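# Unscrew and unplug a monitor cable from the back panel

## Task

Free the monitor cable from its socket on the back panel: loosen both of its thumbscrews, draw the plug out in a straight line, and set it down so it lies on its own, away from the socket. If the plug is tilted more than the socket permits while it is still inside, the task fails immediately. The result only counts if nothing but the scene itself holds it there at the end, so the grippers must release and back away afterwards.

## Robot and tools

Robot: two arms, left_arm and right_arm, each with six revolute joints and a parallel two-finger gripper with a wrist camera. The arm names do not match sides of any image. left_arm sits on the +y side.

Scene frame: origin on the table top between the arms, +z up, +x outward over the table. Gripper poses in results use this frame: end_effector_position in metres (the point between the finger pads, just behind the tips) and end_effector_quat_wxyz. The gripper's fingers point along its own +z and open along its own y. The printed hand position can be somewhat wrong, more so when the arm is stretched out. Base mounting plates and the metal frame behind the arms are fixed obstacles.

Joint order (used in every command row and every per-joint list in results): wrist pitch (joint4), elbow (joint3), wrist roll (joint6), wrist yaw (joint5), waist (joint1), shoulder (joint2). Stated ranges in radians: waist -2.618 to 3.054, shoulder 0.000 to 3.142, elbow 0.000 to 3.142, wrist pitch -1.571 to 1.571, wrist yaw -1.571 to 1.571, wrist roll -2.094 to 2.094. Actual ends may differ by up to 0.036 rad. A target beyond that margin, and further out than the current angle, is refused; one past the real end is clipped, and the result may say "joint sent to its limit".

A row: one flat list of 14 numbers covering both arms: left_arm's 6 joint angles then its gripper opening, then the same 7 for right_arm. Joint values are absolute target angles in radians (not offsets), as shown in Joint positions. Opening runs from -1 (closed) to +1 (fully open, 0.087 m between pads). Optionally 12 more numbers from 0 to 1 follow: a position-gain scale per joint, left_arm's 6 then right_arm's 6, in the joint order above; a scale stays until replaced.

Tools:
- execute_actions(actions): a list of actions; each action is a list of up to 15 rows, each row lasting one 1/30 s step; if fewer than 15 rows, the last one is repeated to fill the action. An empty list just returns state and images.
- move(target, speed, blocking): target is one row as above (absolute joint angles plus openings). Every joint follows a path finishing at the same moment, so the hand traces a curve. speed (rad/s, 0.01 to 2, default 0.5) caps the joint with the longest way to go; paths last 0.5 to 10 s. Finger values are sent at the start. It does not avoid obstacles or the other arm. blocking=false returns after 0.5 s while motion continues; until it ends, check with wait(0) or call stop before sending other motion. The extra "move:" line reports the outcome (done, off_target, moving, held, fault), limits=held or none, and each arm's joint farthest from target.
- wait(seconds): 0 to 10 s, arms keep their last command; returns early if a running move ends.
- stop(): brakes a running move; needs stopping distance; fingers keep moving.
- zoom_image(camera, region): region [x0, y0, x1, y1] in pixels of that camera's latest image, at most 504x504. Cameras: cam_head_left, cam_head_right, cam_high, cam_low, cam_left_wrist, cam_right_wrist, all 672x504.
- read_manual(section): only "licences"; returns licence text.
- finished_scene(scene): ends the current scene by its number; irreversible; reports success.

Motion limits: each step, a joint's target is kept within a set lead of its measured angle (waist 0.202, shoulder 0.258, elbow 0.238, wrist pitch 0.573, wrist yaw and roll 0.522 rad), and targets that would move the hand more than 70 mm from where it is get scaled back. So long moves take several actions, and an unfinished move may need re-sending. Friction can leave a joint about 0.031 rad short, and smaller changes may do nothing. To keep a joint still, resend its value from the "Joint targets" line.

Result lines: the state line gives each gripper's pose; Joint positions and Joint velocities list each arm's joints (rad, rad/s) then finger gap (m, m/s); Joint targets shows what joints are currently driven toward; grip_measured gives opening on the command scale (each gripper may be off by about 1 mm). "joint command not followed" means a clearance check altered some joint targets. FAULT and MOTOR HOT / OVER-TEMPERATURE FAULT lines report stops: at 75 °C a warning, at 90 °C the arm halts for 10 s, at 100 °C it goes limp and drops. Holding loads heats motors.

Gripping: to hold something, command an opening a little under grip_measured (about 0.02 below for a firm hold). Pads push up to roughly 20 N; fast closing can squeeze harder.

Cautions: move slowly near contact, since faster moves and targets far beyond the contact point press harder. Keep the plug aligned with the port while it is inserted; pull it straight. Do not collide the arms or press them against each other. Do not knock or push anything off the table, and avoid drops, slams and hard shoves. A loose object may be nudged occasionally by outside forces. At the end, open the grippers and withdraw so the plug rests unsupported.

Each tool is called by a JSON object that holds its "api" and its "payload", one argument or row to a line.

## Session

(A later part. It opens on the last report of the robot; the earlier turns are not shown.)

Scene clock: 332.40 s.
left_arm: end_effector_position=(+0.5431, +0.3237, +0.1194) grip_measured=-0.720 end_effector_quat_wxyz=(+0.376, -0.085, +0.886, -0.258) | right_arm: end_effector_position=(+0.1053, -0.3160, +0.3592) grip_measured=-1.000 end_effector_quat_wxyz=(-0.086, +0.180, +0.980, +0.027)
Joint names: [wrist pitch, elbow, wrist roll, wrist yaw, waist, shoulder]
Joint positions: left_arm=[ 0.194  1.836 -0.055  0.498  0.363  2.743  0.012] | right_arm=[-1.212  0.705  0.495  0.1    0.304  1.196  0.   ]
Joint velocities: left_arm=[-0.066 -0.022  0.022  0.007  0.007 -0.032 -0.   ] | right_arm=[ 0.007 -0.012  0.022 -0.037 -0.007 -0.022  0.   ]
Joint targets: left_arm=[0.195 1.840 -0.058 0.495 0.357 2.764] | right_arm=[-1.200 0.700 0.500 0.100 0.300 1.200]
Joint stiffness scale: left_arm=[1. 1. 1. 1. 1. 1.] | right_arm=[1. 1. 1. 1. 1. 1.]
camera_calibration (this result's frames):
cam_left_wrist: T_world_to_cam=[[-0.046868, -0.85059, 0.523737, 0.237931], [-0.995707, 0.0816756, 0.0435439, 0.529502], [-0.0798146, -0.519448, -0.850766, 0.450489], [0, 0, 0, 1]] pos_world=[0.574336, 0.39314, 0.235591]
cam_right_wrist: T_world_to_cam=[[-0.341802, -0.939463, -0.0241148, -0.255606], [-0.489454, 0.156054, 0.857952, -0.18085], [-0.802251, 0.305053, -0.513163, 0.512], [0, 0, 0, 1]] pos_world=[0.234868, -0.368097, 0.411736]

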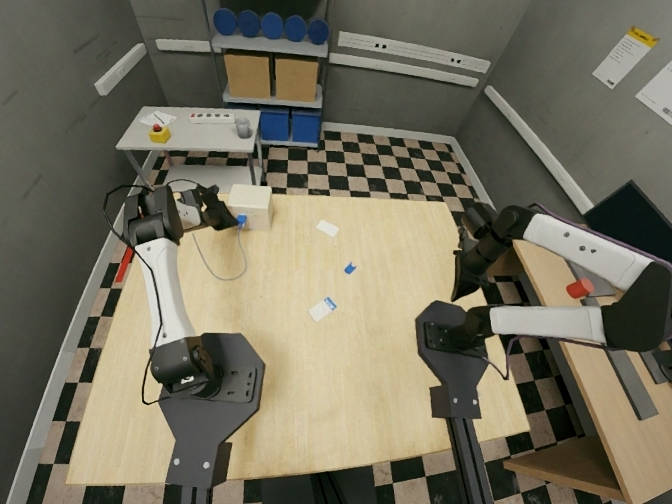

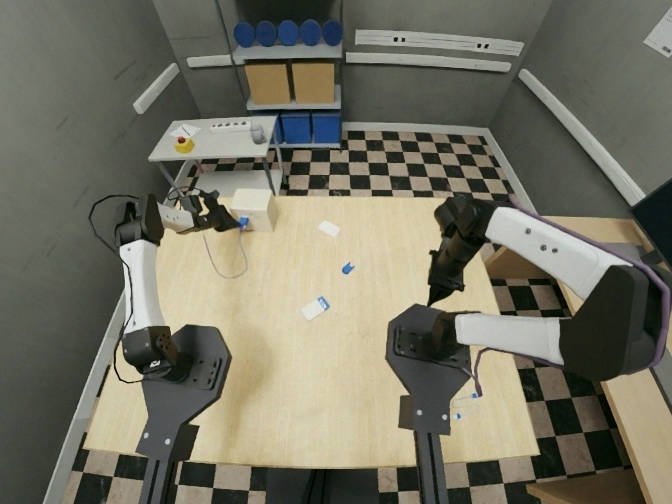

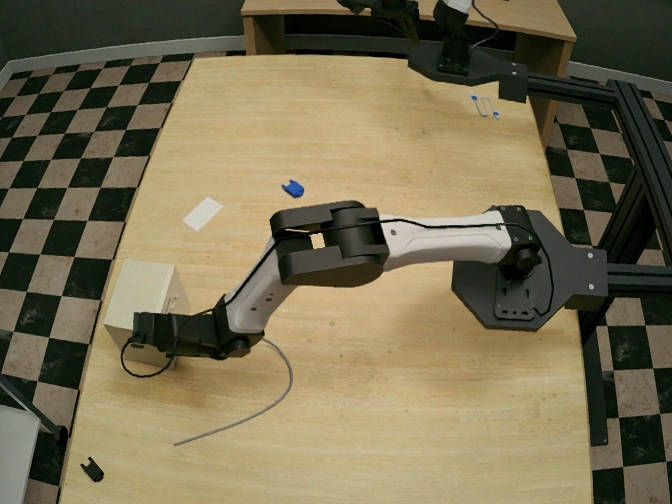

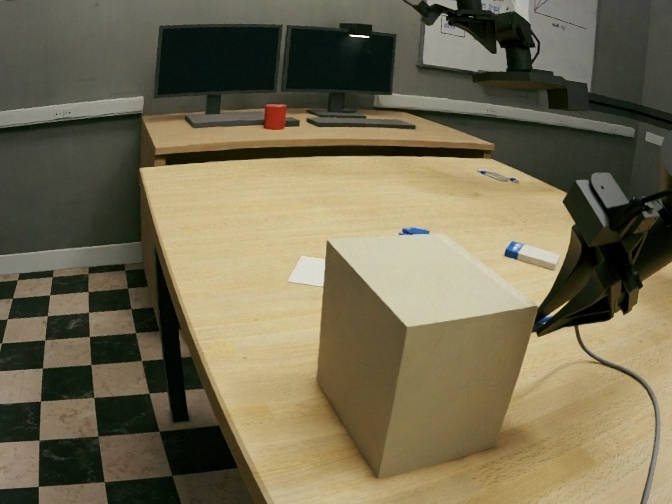

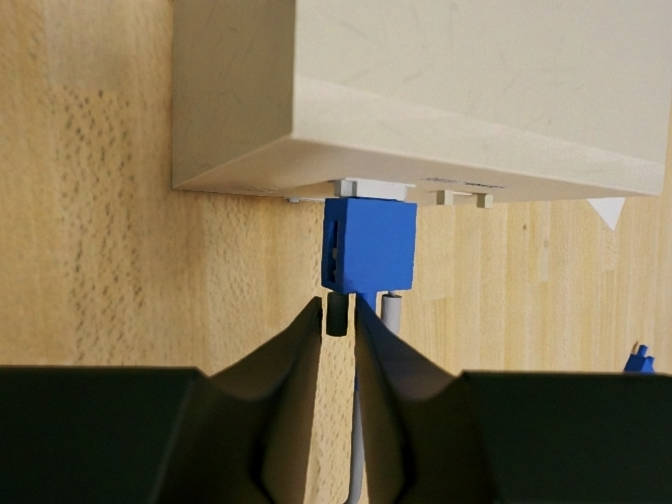

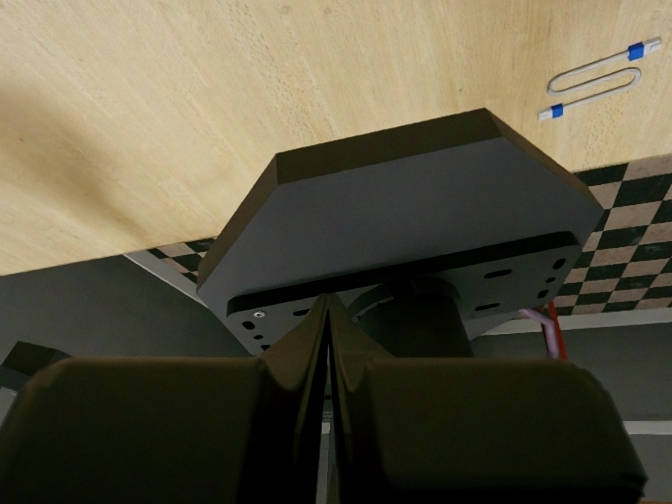

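{"api": "execute_actions", "payload": {
  "actions": [
    [[0.209,1.813,-0.023,0.442,0.357,2.735,-0.74,-1.2,0.7,0.5,0.1,0.3,1.2,-1],[0.209,1.813,-0.023,0.442,0.357,2.735,-0.74,-1.2,0.7,0.5,0.1,0.3,1.2,-1],[0.220,1.790,0.004,0.397,0.344,2.720,-0.74,-1.2,0.7,0.5,0.1,0.3,1.2,-1],[0.220,1.790,0.004,0.397,0.344,2.720,-0.74,-1.2,0.7,0.5,0.1,0.3,1.2,-1],[0.232,1.769,0.030,0.352,0.330,2.707,-0.74,-1.2,0.7,0.5,0.1,0.3,1.2,-1],[0.232,1.769,0.030,0.352,0.330,2.707,-0.74,-1.2,0.7,0.5,0.1,0.3,1.2,-1],[0.245,1.749,0.056,0.307,0.316,2.694,-0.74,-1.2,0.7,0.5,0.1,0.3,1.2,-1],[0.245,1.749,0.056,0.307,0.316,2.694,-0.74,-1.2,0.7,0.5,0.1,0.3,1.2,-1],[0.258,1.730,0.082,0.261,0.301,2.683,-0.74,-1.2,0.7,0.5,0.1,0.3,1.2,-1],[0.258,1.730,0.082,0.261,0.301,2.683,-0.74,-1.2,0.7,0.5,0.1,0.3,1.2,-1],[0.272,1.713,0.108,0.216,0.286,2.673,-0.75,-1.2,0.7,0.5,0.1,0.3,1.2,-1],[0.272,1.713,0.108,0.216,0.286,2.673,-0.75,-1.2,0.7,0.5,0.1,0.3,1.2,-1],[0.286,1.697,0.133,0.170,0.271,2.665,-0.76,-1.2,0.7,0.5,0.1,0.3,1.2,-1],[0.286,1.697,0.133,0.170,0.271,2.665,-0.76,-1.2,0.7,0.5,0.1,0.3,1.2,-1],[0.300,1.683,0.159,0.124,0.256,2.660,-0.76,-1.2,0.7,0.5,0.1,0.3,1.2,-1]],
    [[0.300,1.683,0.159,0.124,0.256,2.660,-0.76,-1.2,0.7,0.5,0.1,0.3,1.2,-1],[0.315,1.670,0.185,0.080,0.242,2.656,-0.76,-1.2,0.7,0.5,0.1,0.3,1.2,-1],[0.315,1.670,0.185,0.080,0.242,2.656,-0.76,-1.2,0.7,0.5,0.1,0.3,1.2,-1],[0.315,1.659,0.185,0.080,0.229,2.654,-0.76,-1.2,0.7,0.5,0.1,0.3,1.2,-1]]
  ]
}}

Scene clock: 334.47 s.
left_arm: end_effector_position=(+0.5410, +0.3218, +0.1185) grip_measured=-0.760 end_effector_quat_wxyz=(+0.394, +0.001, +0.917, -0.058) | right_arm: end_effector_position=(+0.1053, -0.3160, +0.3592) grip_measured=-1.000 end_effector_quat_wxyz=(-0.086, +0.180, +0.980, +0.027)
Joint names: [wrist pitch, elbow, wrist roll, wrist yaw, waist, shoulder]
Joint positions: left_arm=[0.31  1.678 0.177 0.097 0.236 2.66  0.011] | right_arm=[-1.212  0.705  0.495  0.1    0.304  1.196  0.   ]
Joint velocities: left_arm=[ 0.037  0.012 -0.007 -0.007 -0.012 -0.007 -0.   ] | right_arm=[-0.066 -0.007 -0.007  0.007  0.022  0.002  0.   ]
Joint targets: left_arm=[0.315 1.659 0.185 0.080 0.229 2.654] | right_arm=[-1.200 0.700 0.500 0.100 0.300 1.200]
Joint stiffness scale: left_arm=[1. 1. 1. 1. 1. 1.] | right_arm=[1. 1. 1. 1. 1. 1.]
camera_calibration (this result's frames):
cam_left_wrist: T_world_to_cam=[[-0.0517732, -0.992728, 0.10868, 0.334195], [-0.996748, 0.0580955, 0.0558359, 0.534275], [-0.0617436, -0.105436, -0.992507, 0.322374], [0, 0, 0, 1]] pos_world=[0.569745, 0.334716, 0.253806]
cam_right_wrist: T_world_to_cam=[[-0.341802, -0.939463, -0.0241148, -0.255606], [-0.489454, 0.156054, 0.857952, -0.18085], [-0.802251, 0.305053, -0.513163, 0.512], [0, 0, 0, 1]] pos_world=[0.234868, -0.368097, 0.411736]

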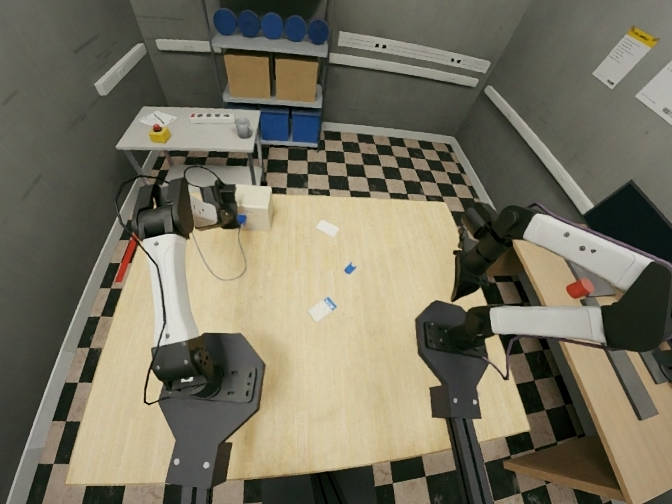

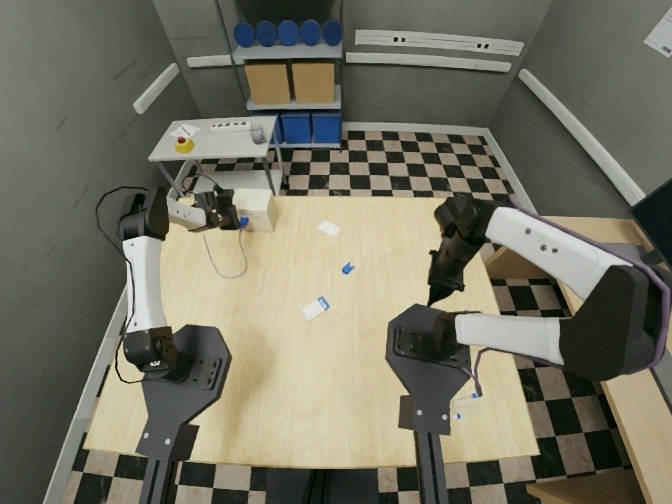

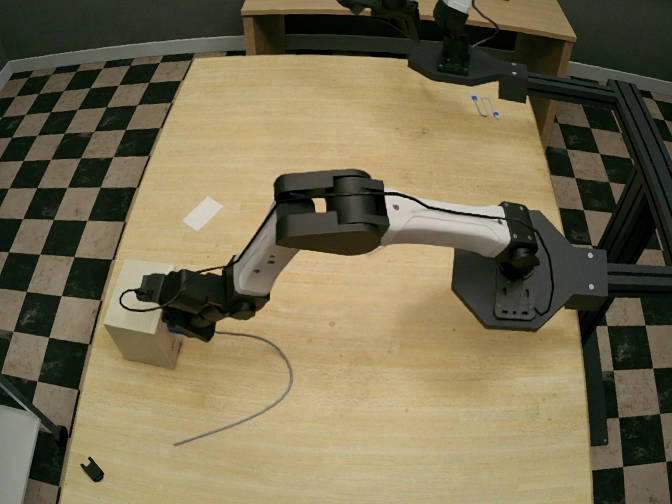

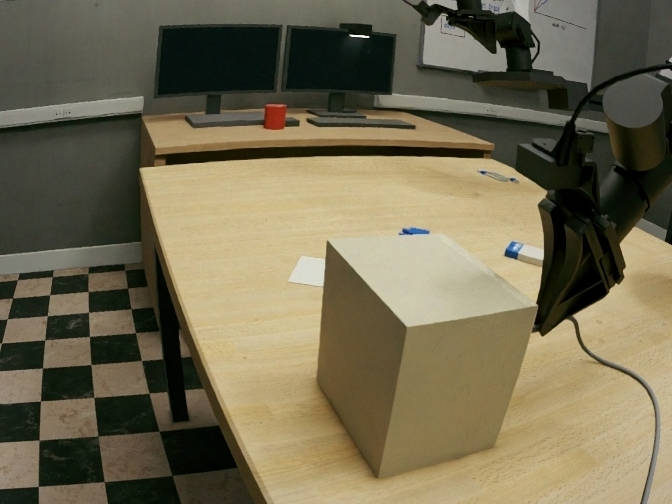

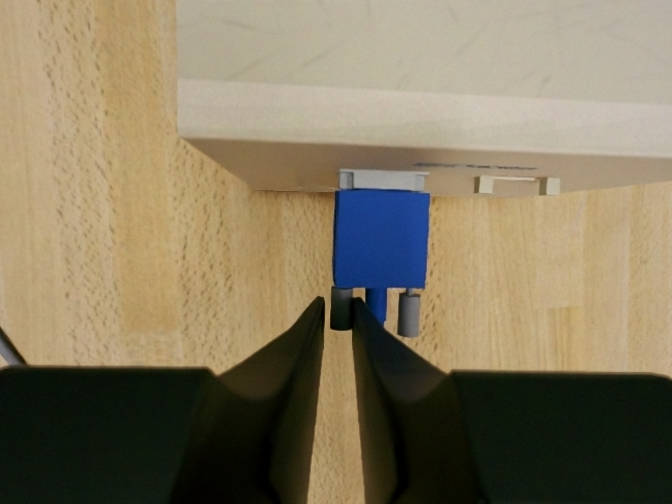

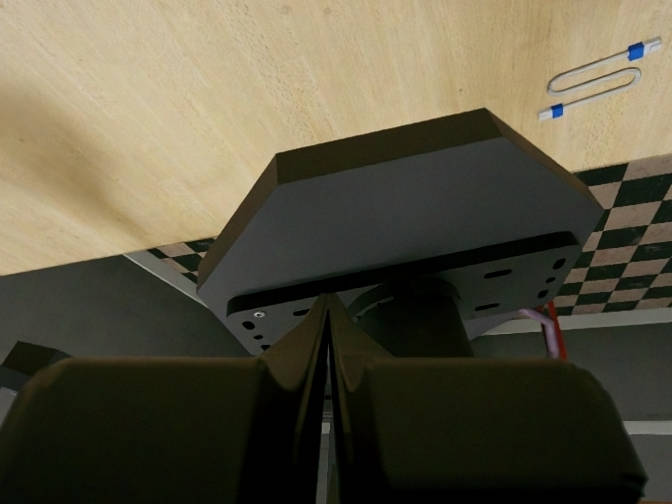

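{"api": "execute_actions", "payload": {
  "actions": [
    [[0.31,1.678,0.177,0.105,0.228,2.66,-0.77,-1.2,0.7,0.5,0.1,0.3,1.2,-1],[0.31,1.678,0.177,0.112,0.228,2.66,-0.78,-1.2,0.7,0.5,0.1,0.3,1.2,-1],[0.31,1.678,0.175,0.116,0.228,2.66,-0.79,-1.2,0.7,0.5,0.1,0.3,1.2,-1],[0.31,1.678,0.175,0.118,0.228,2.66,-0.80,-1.2,0.7,0.5,0.1,0.3,1.2,-1],[0.31,1.678,0.175,0.118,0.228,2.66,-0.81,-1.2,0.7,0.5,0.1,0.3,1.2,-1],[0.31,1.678,0.175,0.118,0.228,2.66,-0.82,-1.2,0.7,0.5,0.1,0.3,1.2,-1],[0.31,1.678,0.175,0.118,0.228,2.66,-0.83,-1.2,0.7,0.5,0.1,0.3,1.2,-1],[0.31,1.678,0.175,0.118,0.23,2.66,-0.84,-1.2,0.7,0.5,0.1,0.3,1.2,-1],[0.31,1.678,0.175,0.118,0.232,2.66,-0.85,-1.2,0.7,0.5,0.1,0.3,1.2,-1],[0.31,1.678,0.175,0.118,0.234,2.66,-0.86,-1.2,0.7,0.5,0.1,0.3,1.2,-1],[0.31,1.678,0.175,0.118,0.235,2.66,-0.87,-1.2,0.7,0.5,0.1,0.3,1.2,-1],[0.31,1.678,0.175,0.118,0.235,2.66,-0.885,-1.2,0.7,0.5,0.1,0.3,1.2,-1]]
  ]
}}

Scene clock: 335.63 s.
left_arm: end_effector_position=(+0.5411, +0.3203, +0.1188) grip_measured=-0.847 end_effector_quat_wxyz=(+0.395, +0.003, +0.917, -0.062) | right_arm: end_effector_position=(+0.1053, -0.3160, +0.3592) grip_measured=-1.000 end_effector_quat_wxyz=(-0.086, +0.180, +0.980, +0.027)
Joint names: [wrist pitch, elbow, wrist roll, wrist yaw, waist, shoulder]
Joint positions: left_arm=[0.31  1.678 0.178 0.106 0.236 2.66  0.007] | right_arm=[-1.212  0.705  0.495  0.1    0.304  1.196  0.   ]
Joint velocities: left_arm=[-0.022  0.012  0.051 -0.037  0.012 -0.012  0.   ] | right_arm=[-0.081  0.002 -0.066  0.037 -0.007 -0.002  0.   ]
Joint targets: left_arm=[0.310 1.678 0.175 0.118 0.235 2.660] | right_arm=[-1.200 0.700 0.500 0.100 0.300 1.200]
Joint stiffness scale: left_arm=[1. 1. 1. 1. 1. 1.] | right_arm=[1. 1. 1. 1. 1. 1.]
camera_calibration (this result's frames):
cam_left_wrist: T_world_to_cam=[[-0.0593398, -0.99174, 0.11371, 0.335858], [-0.99641, 0.0657367, 0.053355, 0.532174], [-0.0603892, -0.110136, -0.99208, 0.323269], [0, 0, 0, 1]] pos_world=[0.569715, 0.333704, 0.254124]
cam_right_wrist: T_world_to_cam=[[-0.341802, -0.939463, -0.0241148, -0.255606], [-0.489454, 0.156054, 0.857952, -0.18085], [-0.802251, 0.305053, -0.513163, 0.512], [0, 0, 0, 1]] pos_world=[0.234868, -0.368097, 0.411736]

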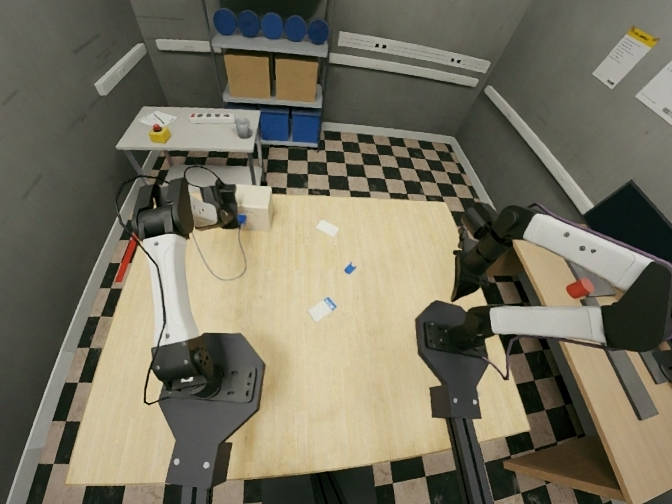

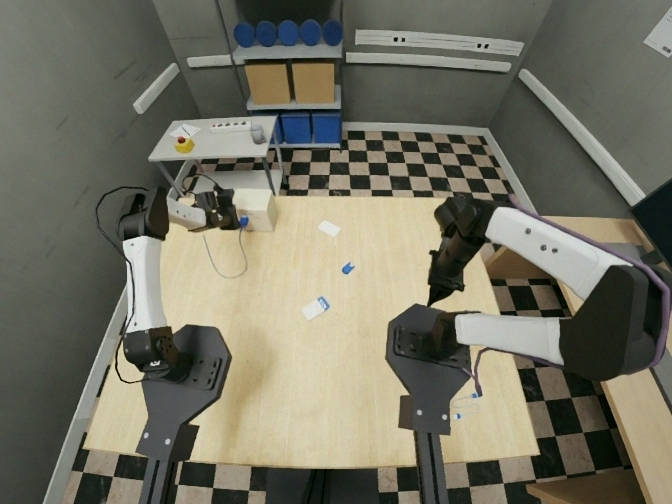

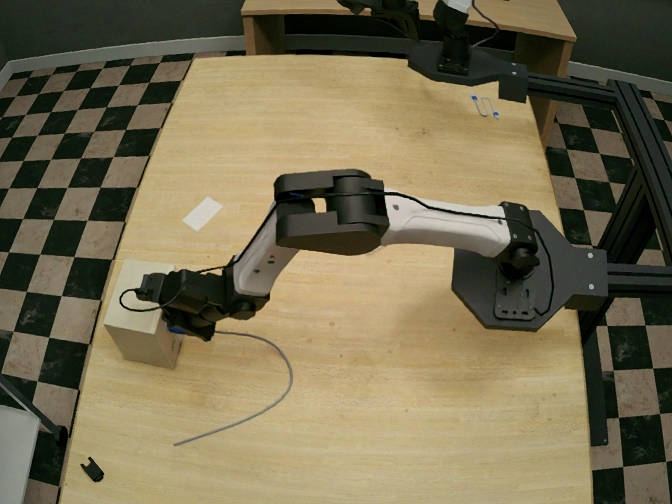

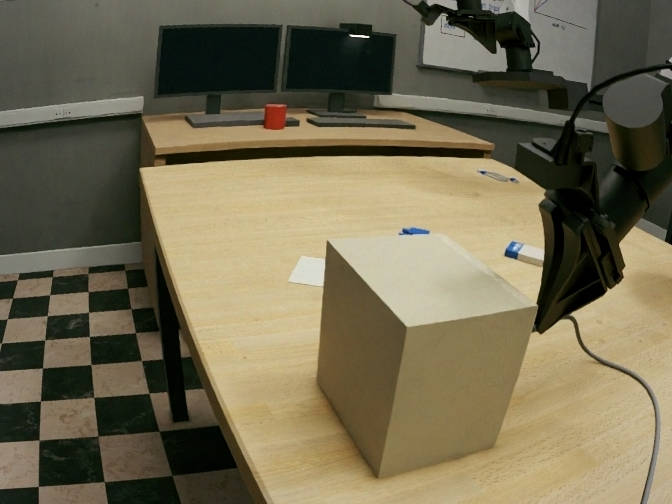

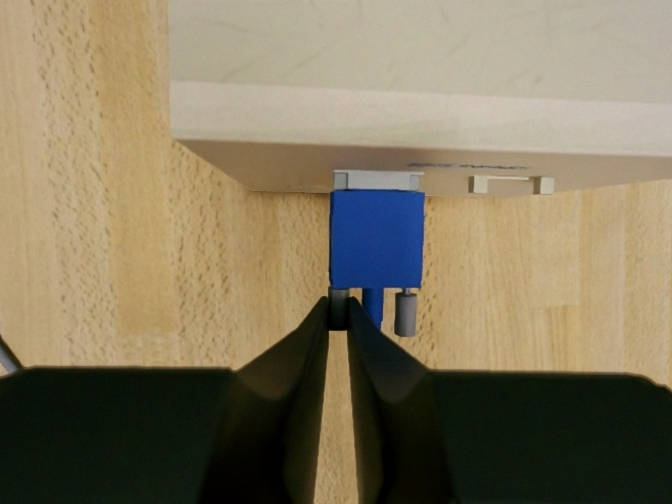

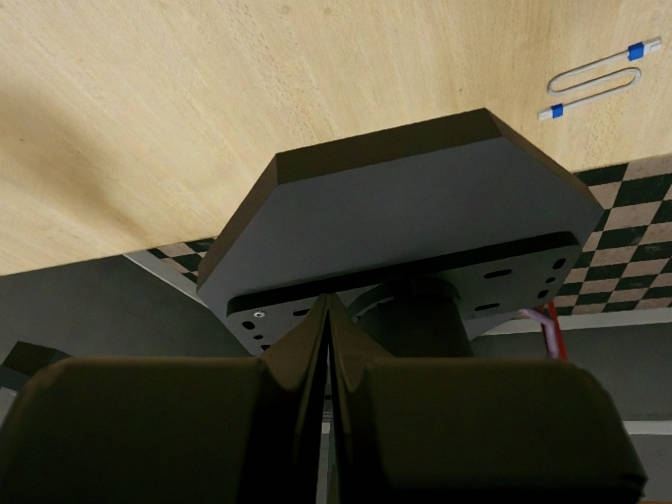

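{"api": "execute_actions", "payload": {
  "actions": [
    [[0.279,1.697,0.145,0.149,0.244,2.682,-0.885,-1.2,0.7,0.5,0.1,0.3,1.2,-1],[0.279,1.705,0.145,0.149,0.252,2.686,-0.885,-1.2,0.7,0.5,0.1,0.3,1.2,-1],[0.265,1.705,0.119,0.195,0.252,2.686,-0.885,-1.2,0.7,0.5,0.1,0.3,1.2,-1],[0.265,1.718,0.119,0.195,0.267,2.689,-0.885,-1.2,0.7,0.5,0.1,0.3,1.2,-1],[0.251,1.718,0.094,0.241,0.267,2.689,-0.885,-1.2,0.7,0.5,0.1,0.3,1.2,-1],[0.251,1.732,0.094,0.241,0.282,2.693,-0.885,-1.2,0.7,0.5,0.1,0.3,1.2,-1],[0.237,1.732,0.068,0.286,0.282,2.693,-0.885,-1.2,0.7,0.5,0.1,0.3,1.2,-1],[0.237,1.748,0.068,0.286,0.297,2.699,-0.885,-1.2,0.7,0.5,0.1,0.3,1.2,-1],[0.224,1.748,0.042,0.332,0.297,2.699,-0.885,-1.2,0.7,0.5,0.1,0.3,1.2,-1],[0.224,1.765,0.042,0.332,0.312,2.709,-0.885,-1.2,0.7,0.5,0.1,0.3,1.2,-1],[0.211,1.765,0.016,0.377,0.312,2.709,-0.885,-1.2,0.7,0.5,0.1,0.3,1.2,-1],[0.211,1.784,0.016,0.377,0.327,2.720,-0.885,-1.2,0.7,0.5,0.1,0.3,1.2,-1],[0.199,1.784,-0.010,0.422,0.327,2.720,-0.885,-1.2,0.7,0.5,0.1,0.3,1.2,-1],[0.199,1.804,-0.010,0.422,0.341,2.733,-0.885,-1.2,0.7,0.5,0.1,0.3,1.2,-1],[0.188,1.804,-0.037,0.467,0.341,2.733,-0.885,-1.2,0.7,0.5,0.1,0.3,1.2,-1]],
    [[0.188,1.825,-0.037,0.467,0.355,2.746,-0.885,-1.2,0.7,0.5,0.1,0.3,1.2,-1],[0.178,1.825,-0.064,0.511,0.355,2.746,-0.885,-1.2,0.7,0.5,0.1,0.3,1.2,-1],[0.178,1.848,-0.064,0.511,0.368,2.762,-0.885,-1.2,0.7,0.5,0.1,0.3,1.2,-1],[0.169,1.848,-0.092,0.555,0.368,2.762,-0.885,-1.2,0.7,0.5,0.1,0.3,1.2,-1],[0.169,1.871,-0.092,0.555,0.381,2.778,-0.885,-1.2,0.7,0.5,0.1,0.3,1.2,-1],[0.162,1.871,-0.121,0.599,0.381,2.778,-0.885,-1.2,0.7,0.5,0.1,0.3,1.2,-1],[0.162,1.895,-0.121,0.599,0.394,2.796,-0.885,-1.2,0.7,0.5,0.1,0.3,1.2,-1],[0.156,1.895,-0.151,0.642,0.394,2.796,-0.885,-1.2,0.7,0.5,0.1,0.3,1.2,-1],[0.156,1.921,-0.151,0.642,0.406,2.815,-0.885,-1.2,0.7,0.5,0.1,0.3,1.2,-1],[0.152,1.921,-0.181,0.685,0.406,2.815,-0.885,-1.2,0.7,0.5,0.1,0.3,1.2,-1],[0.152,1.947,-0.181,0.685,0.417,2.836,-0.885,-1.2,0.7,0.5,0.1,0.3,1.2,-1],[0.150,1.947,-0.213,0.727,0.417,2.836,-0.885,-1.2,0.7,0.5,0.1,0.3,1.2,-1],[0.150,1.974,-0.213,0.727,0.428,2.858,-0.885,-1.2,0.7,0.5,0.1,0.3,1.2,-1],[0.155,1.974,-0.246,0.769,0.428,2.858,-0.885,-1.2,0.7,0.5,0.1,0.3,1.2,-1],[0.155,2.003,-0.246,0.769,0.439,2.882,-0.885,-1.2,0.7,0.5,0.1,0.3,1.2,-1]],
    [[0.165,2.003,-0.281,0.810,0.439,2.882,-0.885,-1.2,0.7,0.5,0.1,0.3,1.2,-1],[0.165,2.032,-0.281,0.810,0.449,2.907,-0.885,-1.2,0.7,0.5,0.1,0.3,1.2,-1],[0.174,2.032,-0.318,0.851,0.449,2.907,-0.885,-1.2,0.7,0.5,0.1,0.3,1.2,-1],[0.174,2.062,-0.318,0.851,0.459,2.933,-0.885,-1.2,0.7,0.5,0.1,0.3,1.2,-1],[0.179,2.062,-0.358,0.891,0.459,2.933,-0.885,-1.2,0.7,0.5,0.1,0.3,1.2,-1],[0.179,2.093,-0.358,0.891,0.467,2.960,-0.885,-1.2,0.7,0.5,0.1,0.3,1.2,-1]]
  ]
}}

Scene clock: 340.97 s.
left_arm: end_effector_position=(+0.5399, +0.3237, +0.1164) grip_measured=-0.848 end_effector_quat_wxyz=(+0.334, -0.166, +0.812, -0.450) | right_arm: end_effector_position=(+0.1053, -0.3160, +0.3592) grip_measured=-1.000 end_effector_quat_wxyz=(-0.086, +0.180, +0.980, +0.027)
Joint names: [wrist pitch, elbow, wrist roll, wrist yaw, waist, shoulder]
Joint positions: left_arm=[ 0.164  2.076 -0.34   0.881  0.463  2.939  0.007] | right_arm=[-1.212  0.705  0.495  0.1    0.304  1.196  0.   ]
Joint velocities: left_arm=[ 0.007 -0.007 -0.066 -0.022  0.002  0.017 -0.   ] | right_arm=[-0.007 -0.022 -0.066  0.051 -0.007  0.007  0.   ]
Joint targets: left_arm=[0.179 2.093 -0.358 0.891 0.467 2.960] | right_arm=[-1.200 0.700 0.500 0.100 0.300 1.200]
Joint stiffness scale: left_arm=[1. 1. 1. 1. 1. 1.] | right_arm=[1. 1. 1. 1. 1. 1.]
camera_calibration (this result's frames):
cam_left_wrist: T_world_to_cam=[[-0.0344099, -0.5381, 0.842178, 0.094322], [-0.993739, 0.10805, 0.0284348, 0.518616], [-0.106298, -0.835927, -0.538449, 0.528112], [0, 0, 0, 1]] pos_world=[0.574752, 0.436181, 0.190178]
cam_right_wrist: T_world_to_cam=[[-0.341802, -0.939463, -0.0241148, -0.255606], [-0.489454, 0.156054, 0.857952, -0.18085], [-0.802251, 0.305053, -0.513163, 0.512], [0, 0, 0, 1]] pos_world=[0.234868, -0.368097, 0.411736]

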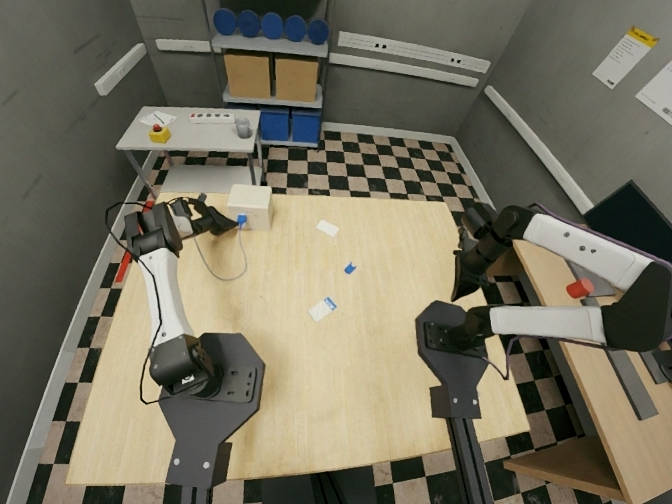

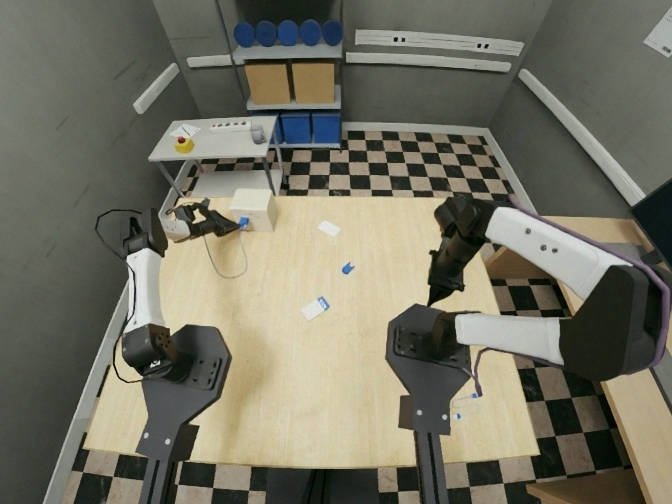

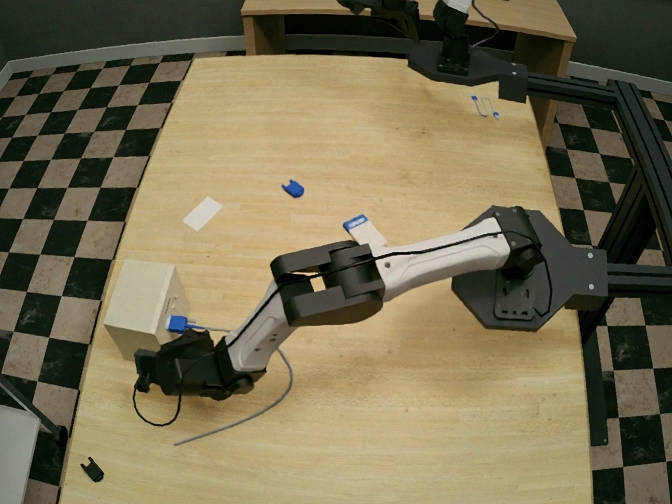

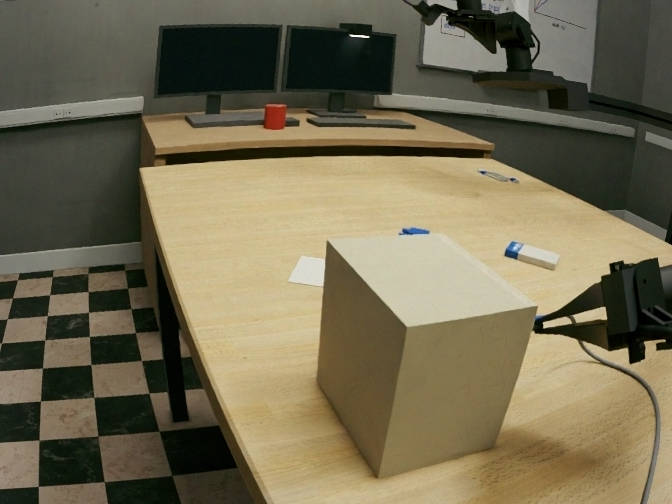

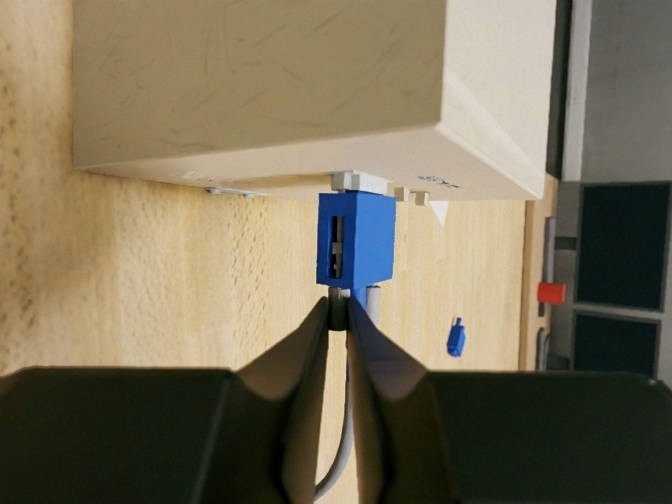

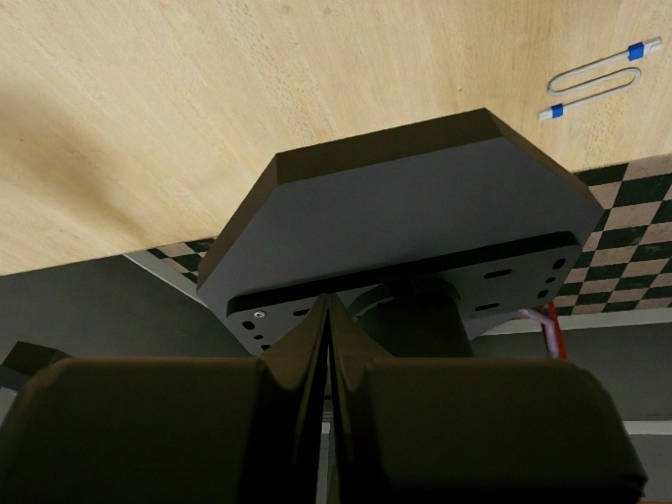

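{"api": "execute_actions", "payload": {
  "actions": []
}}

Scene clock: 343.00 s.
left_arm: end_effector_position=(+0.5400, +0.3236, +0.1167) grip_measured=-0.848 end_effector_quat_wxyz=(+0.333, -0.168, +0.811, -0.450) | right_arm: end_effector_position=(+0.1053, -0.3160, +0.3592) grip_measured=-1.000 end_effector_quat_wxyz=(-0.086, +0.180, +0.980, +0.027)
Joint names: [wrist pitch, elbow, wrist roll, wrist yaw, waist, shoulder]
Joint positions: left_arm=[ 0.164  2.076 -0.346  0.881  0.463  2.939  0.007] | right_arm=[-1.212  0.705  0.495  0.1    0.304  1.196  0.   ]
Joint velocities: left_arm=[-0.037 -0.007 -0.037  0.022  0.007 -0.007 -0.001] | right_arm=[-0.037  0.007  0.007 -0.022 -0.002 -0.002  0.   ]
Joint targets: left_arm=[0.179 2.093 -0.358 0.891 0.467 2.960] | right_arm=[-1.200 0.700 0.500 0.100 0.300 1.200]
Joint stiffness scale: left_arm=[1. 1. 1. 1. 1. 1.] | right_arm=[1. 1. 1. 1. 1. 1.]
camera_calibration (this result's frames):
cam_left_wrist: T_world_to_cam=[[-0.0305487, -0.534951, 0.84433, 0.0907174], [-0.993877, 0.105993, 0.0311955, 0.519087], [-0.106181, -0.838208, -0.534914, 0.528419], [0, 0, 0, 1]] pos_world=[0.574788, 0.436435, 0.18987]
cam_right_wrist: T_world_to_cam=[[-0.341802, -0.939463, -0.0241148, -0.255606], [-0.489454, 0.156054, 0.857952, -0.18085], [-0.802251, 0.305053, -0.513163, 0.512], [0, 0, 0, 1]] pos_world=[0.234868, -0.368097, 0.411736]

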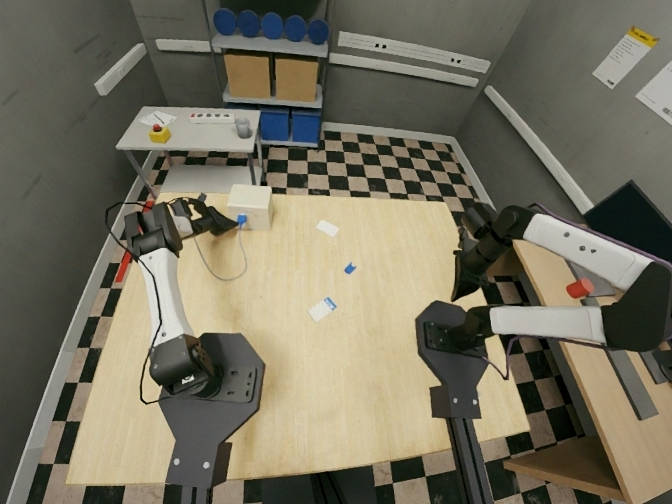

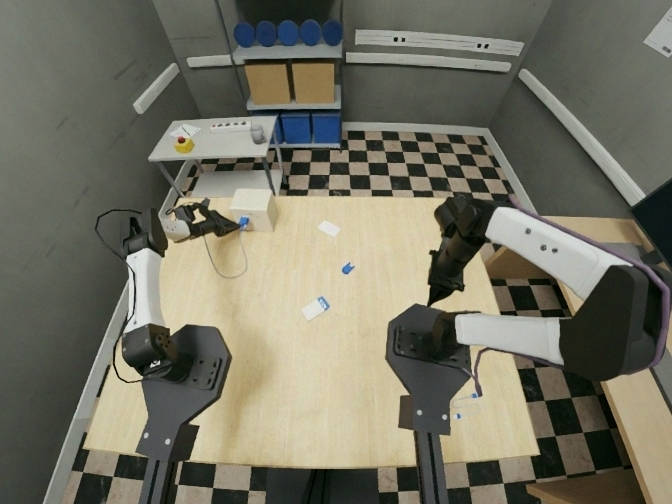

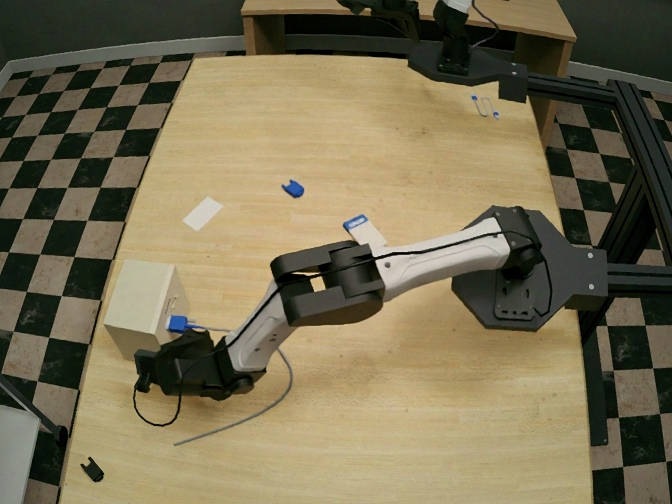

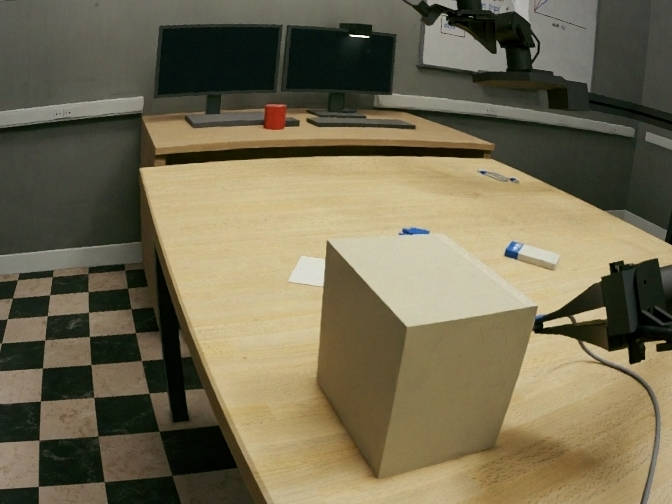

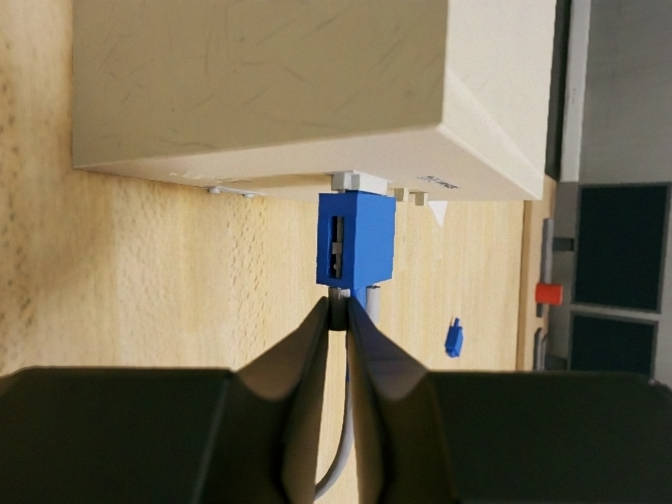

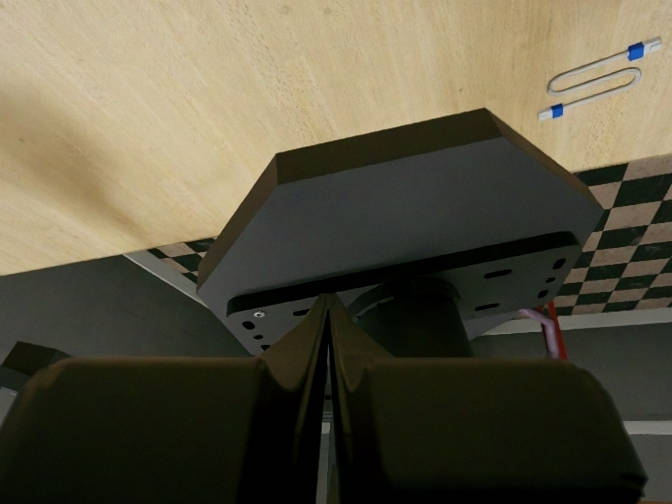

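{"api": "execute_actions", "payload": {
  "actions": [
    [[0.17,2.08,-0.35,0.885,0.463,2.945,-0.82,-1.2,0.7,0.5,0.1,0.3,1.2,-1],[0.17,2.07,-0.35,0.88,0.461,2.94,-0.78,-1.2,0.7,0.5,0.1,0.3,1.2,-1],[0.168,2.065,-0.346,0.875,0.459,2.936,-0.74,-1.2,0.7,0.5,0.1,0.3,1.2,-1],[0.168,2.06,-0.344,0.87,0.457,2.934,-0.74,-1.2,0.7,0.5,0.1,0.3,1.2,-1],[0.168,2.058,-0.344,0.866,0.456,2.934,-0.74,-1.2,0.7,0.5,0.1,0.3,1.2,-1],[0.168,2.058,-0.344,0.866,0.456,2.934,-0.74,-1.2,0.7,0.5,0.1,0.3,1.2,-1],[0.168,2.058,-0.304,0.826,0.456,2.934,-0.74,-1.2,0.7,0.5,0.1,0.3,1.2,-1],[0.168,2.027,-0.304,0.826,0.447,2.907,-0.74,-1.2,0.7,0.5,0.1,0.3,1.2,-1],[0.168,2.027,-0.267,0.785,0.447,2.907,-0.74,-1.2,0.7,0.5,0.1,0.3,1.2,-1],[0.168,1.997,-0.267,0.785,0.437,2.881,-0.74,-1.2,0.7,0.5,0.1,0.3,1.2,-1],[0.168,1.997,-0.232,0.744,0.437,2.881,-0.74,-1.2,0.7,0.5,0.1,0.3,1.2,-1],[0.168,1.968,-0.232,0.744,0.427,2.856,-0.74,-1.2,0.7,0.5,0.1,0.3,1.2,-1],[0.17,1.968,-0.199,0.702,0.427,2.856,-0.74,-1.2,0.7,0.5,0.1,0.3,1.2,-1],[0.17,1.939,-0.199,0.702,0.416,2.832,-0.74,-1.2,0.7,0.5,0.1,0.3,1.2,-1],[0.173,1.939,-0.167,0.66,0.416,2.832,-0.74,-1.2,0.7,0.5,0.1,0.3,1.2,-1]],
    [[0.173,1.912,-0.167,0.66,0.405,2.81,-0.74,-1.2,0.7,0.5,0.1,0.3,1.2,-1],[0.177,1.912,-0.137,0.617,0.405,2.81,-0.74,-1.2,0.7,0.5,0.1,0.3,1.2,-1],[0.177,1.886,-0.137,0.617,0.394,2.789,-0.74,-1.2,0.7,0.5,0.1,0.3,1.2,-1],[0.183,1.886,-0.107,0.574,0.394,2.789,-0.74,-1.2,0.7,0.5,0.1,0.3,1.2,-1],[0.183,1.86,-0.107,0.574,0.382,2.77,-0.74,-1.2,0.7,0.5,0.1,0.3,1.2,-1],[0.19,1.86,-0.078,0.53,0.382,2.77,-0.75,-1.2,0.7,0.5,0.1,0.3,1.2,-1],[0.19,1.836,-0.078,0.53,0.369,2.752,-0.75,-1.2,0.7,0.5,0.1,0.3,1.2,-1],[0.199,1.836,-0.05,0.486,0.369,2.752,-0.75,-1.2,0.7,0.5,0.1,0.3,1.2,-1],[0.199,1.813,-0.05,0.486,0.356,2.7355,-0.75,-1.2,0.7,0.5,0.1,0.3,1.2,-1],[0.209,1.813,-0.023,0.442,0.356,2.7355,-0.75,-1.2,0.7,0.5,0.1,0.3,1.2,-1],[0.209,1.79,-0.023,0.442,0.343,2.72,-0.75,-1.2,0.7,0.5,0.1,0.3,1.2,-1],[0.22,1.79,0.004,0.397,0.343,2.72,-0.76,-1.2,0.7,0.5,0.1,0.3,1.2,-1],[0.22,1.769,0.004,0.397,0.329,2.707,-0.76,-1.2,0.7,0.5,0.1,0.3,1.2,-1],[0.232,1.769,0.03,0.352,0.329,2.707,-0.76,-1.2,0.7,0.5,0.1,0.3,1.2,-1],[0.232,1.749,0.03,0.352,0.315,2.694,-0.76,-1.2,0.7,0.5,0.1,0.3,1.2,-1]],
    [[0.245,1.749,0.056,0.307,0.315,2.694,-0.76,-1.2,0.7,0.5,0.1,0.3,1.2,-1],[0.245,1.73,0.056,0.307,0.3,2.683,-0.76,-1.2,0.7,0.5,0.1,0.3,1.2,-1],[0.258,1.73,0.082,0.261,0.3,2.683,-0.76,-1.2,0.7,0.5,0.1,0.3,1.2,-1],[0.258,1.713,0.082,0.261,0.285,2.673,-0.76,-1.2,0.7,0.5,0.1,0.3,1.2,-1],[0.272,1.713,0.108,0.216,0.285,2.673,-0.76,-1.2,0.7,0.5,0.1,0.3,1.2,-1],[0.272,1.697,0.108,0.216,0.27,2.665,-0.76,-1.2,0.7,0.5,0.1,0.3,1.2,-1],[0.286,1.697,0.133,0.17,0.27,2.665,-0.76,-1.2,0.7,0.5,0.1,0.3,1.2,-1],[0.286,1.683,0.133,0.17,0.255,2.659,-0.76,-1.2,0.7,0.5,0.1,0.3,1.2,-1],[0.3,1.683,0.159,0.124,0.255,2.659,-0.76,-1.2,0.7,0.5,0.1,0.3,1.2,-1],[0.3,1.67,0.159,0.124,0.24,2.654,-0.76,-1.2,0.7,0.5,0.1,0.3,1.2,-1],[0.315,1.67,0.185,0.085,0.24,2.654,-0.76,-1.2,0.7,0.5,0.1,0.3,1.2,-1],[0.315,1.659,0.185,0.085,0.226,2.654,-0.76,-1.2,0.7,0.5,0.1,0.3,1.2,-1]]
  ]
}}

Scene clock: 347.53 s.
left_arm: end_effector_position=(+0.5425, +0.3177, +0.1214) grip_measured=-0.760 end_effector_quat_wxyz=(+0.396, -0.002, +0.915, -0.074) | right_arm: end_effector_position=(+0.1053, -0.3160, +0.3592) grip_measured=-1.000 end_effector_quat_wxyz=(-0.086, +0.180, +0.980, +0.027)
Joint names: [wrist pitch, elbow, wrist roll, wrist yaw, waist, shoulder]
Joint positions: left_arm=[0.304 1.683 0.16  0.125 0.237 2.657 0.011] | right_arm=[-1.212  0.705  0.495  0.1    0.304  1.196  0.   ]
Joint velocities: left_arm=[ 0.066 -0.037  0.154 -0.271 -0.056 -0.002 -0.002] | right_arm=[-0.007  0.002 -0.022 -0.007  0.002 -0.007  0.   ]
Joint targets: left_arm=[0.315 1.659 0.185 0.085 0.226 2.654] | right_arm=[-1.200 0.700 0.500 0.100 0.300 1.200]
Joint stiffness scale: left_arm=[1. 1. 1. 1. 1. 1.] | right_arm=[1. 1. 1. 1. 1. 1.]
camera_calibration (this result's frames):
cam_left_wrist: T_world_to_cam=[[-0.0582845, -0.988513, 0.139442, 0.328401], [-0.996612, 0.0657338, 0.0494236, 0.534157], [-0.0580219, -0.136089, -0.988996, 0.33223], [0, 0, 0, 1]] pos_world=[0.570765, 0.334729, 0.256381]
cam_right_wrist: T_world_to_cam=[[-0.341802, -0.939463, -0.0241148, -0.255606], [-0.489454, 0.156054, 0.857952, -0.18085], [-0.802251, 0.305053, -0.513163, 0.512], [0, 0, 0, 1]] pos_world=[0.234868, -0.368097, 0.411736]

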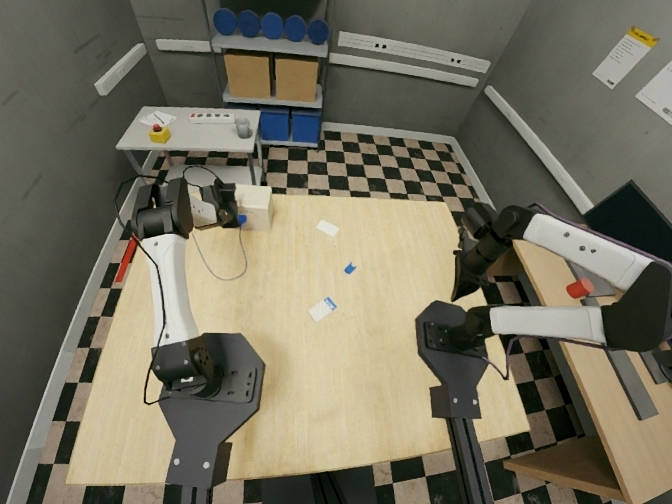

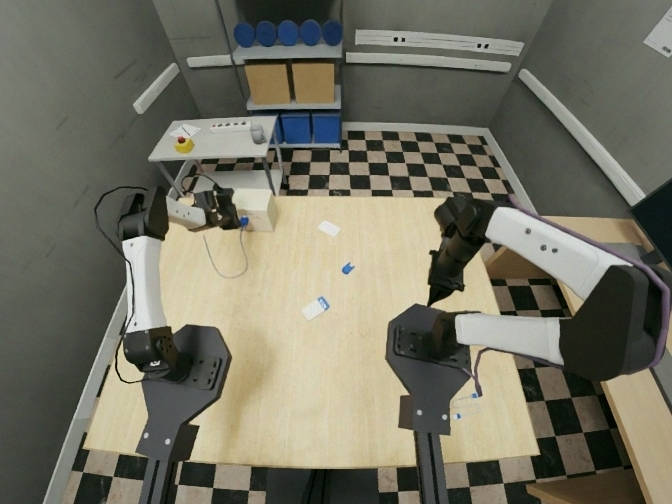

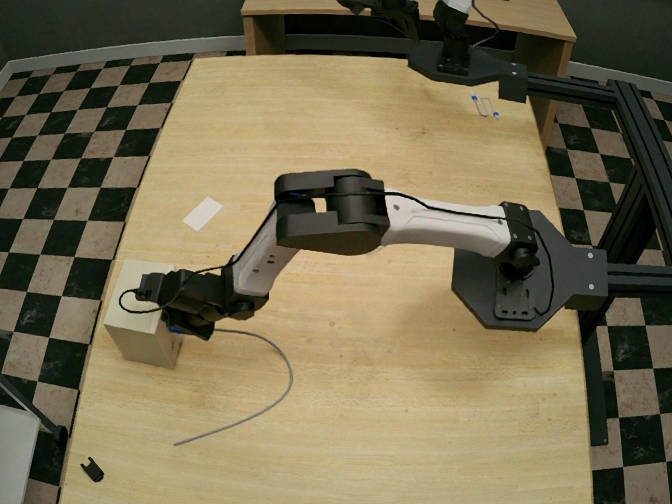

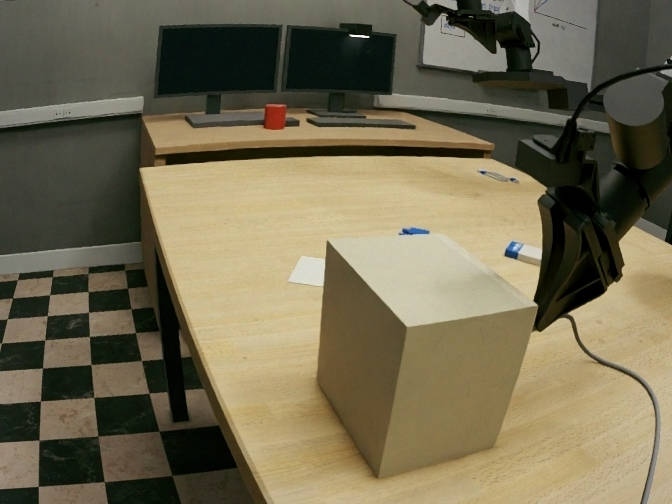

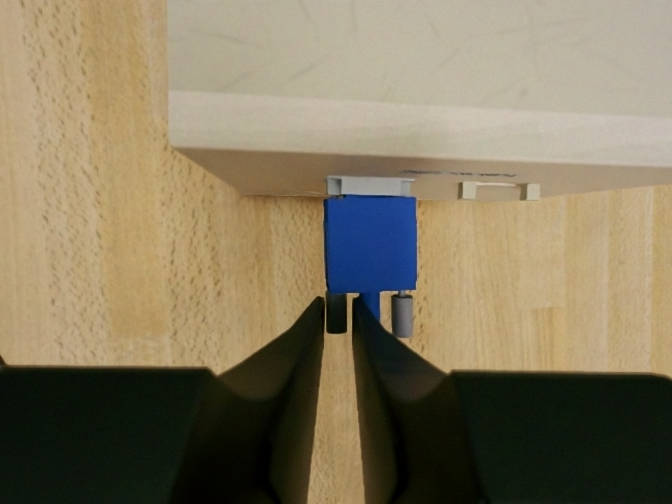

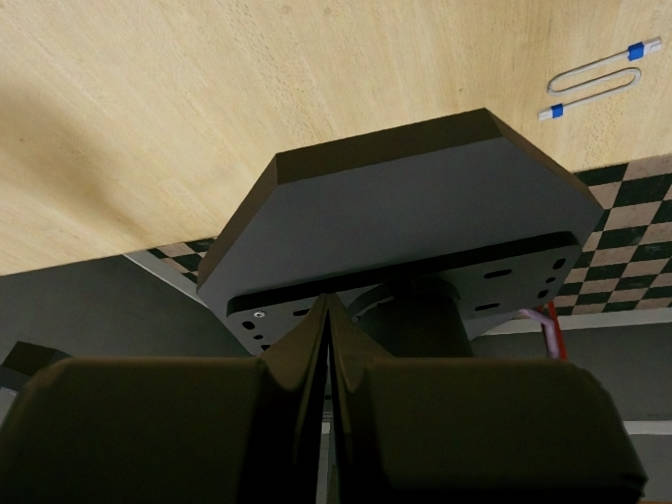

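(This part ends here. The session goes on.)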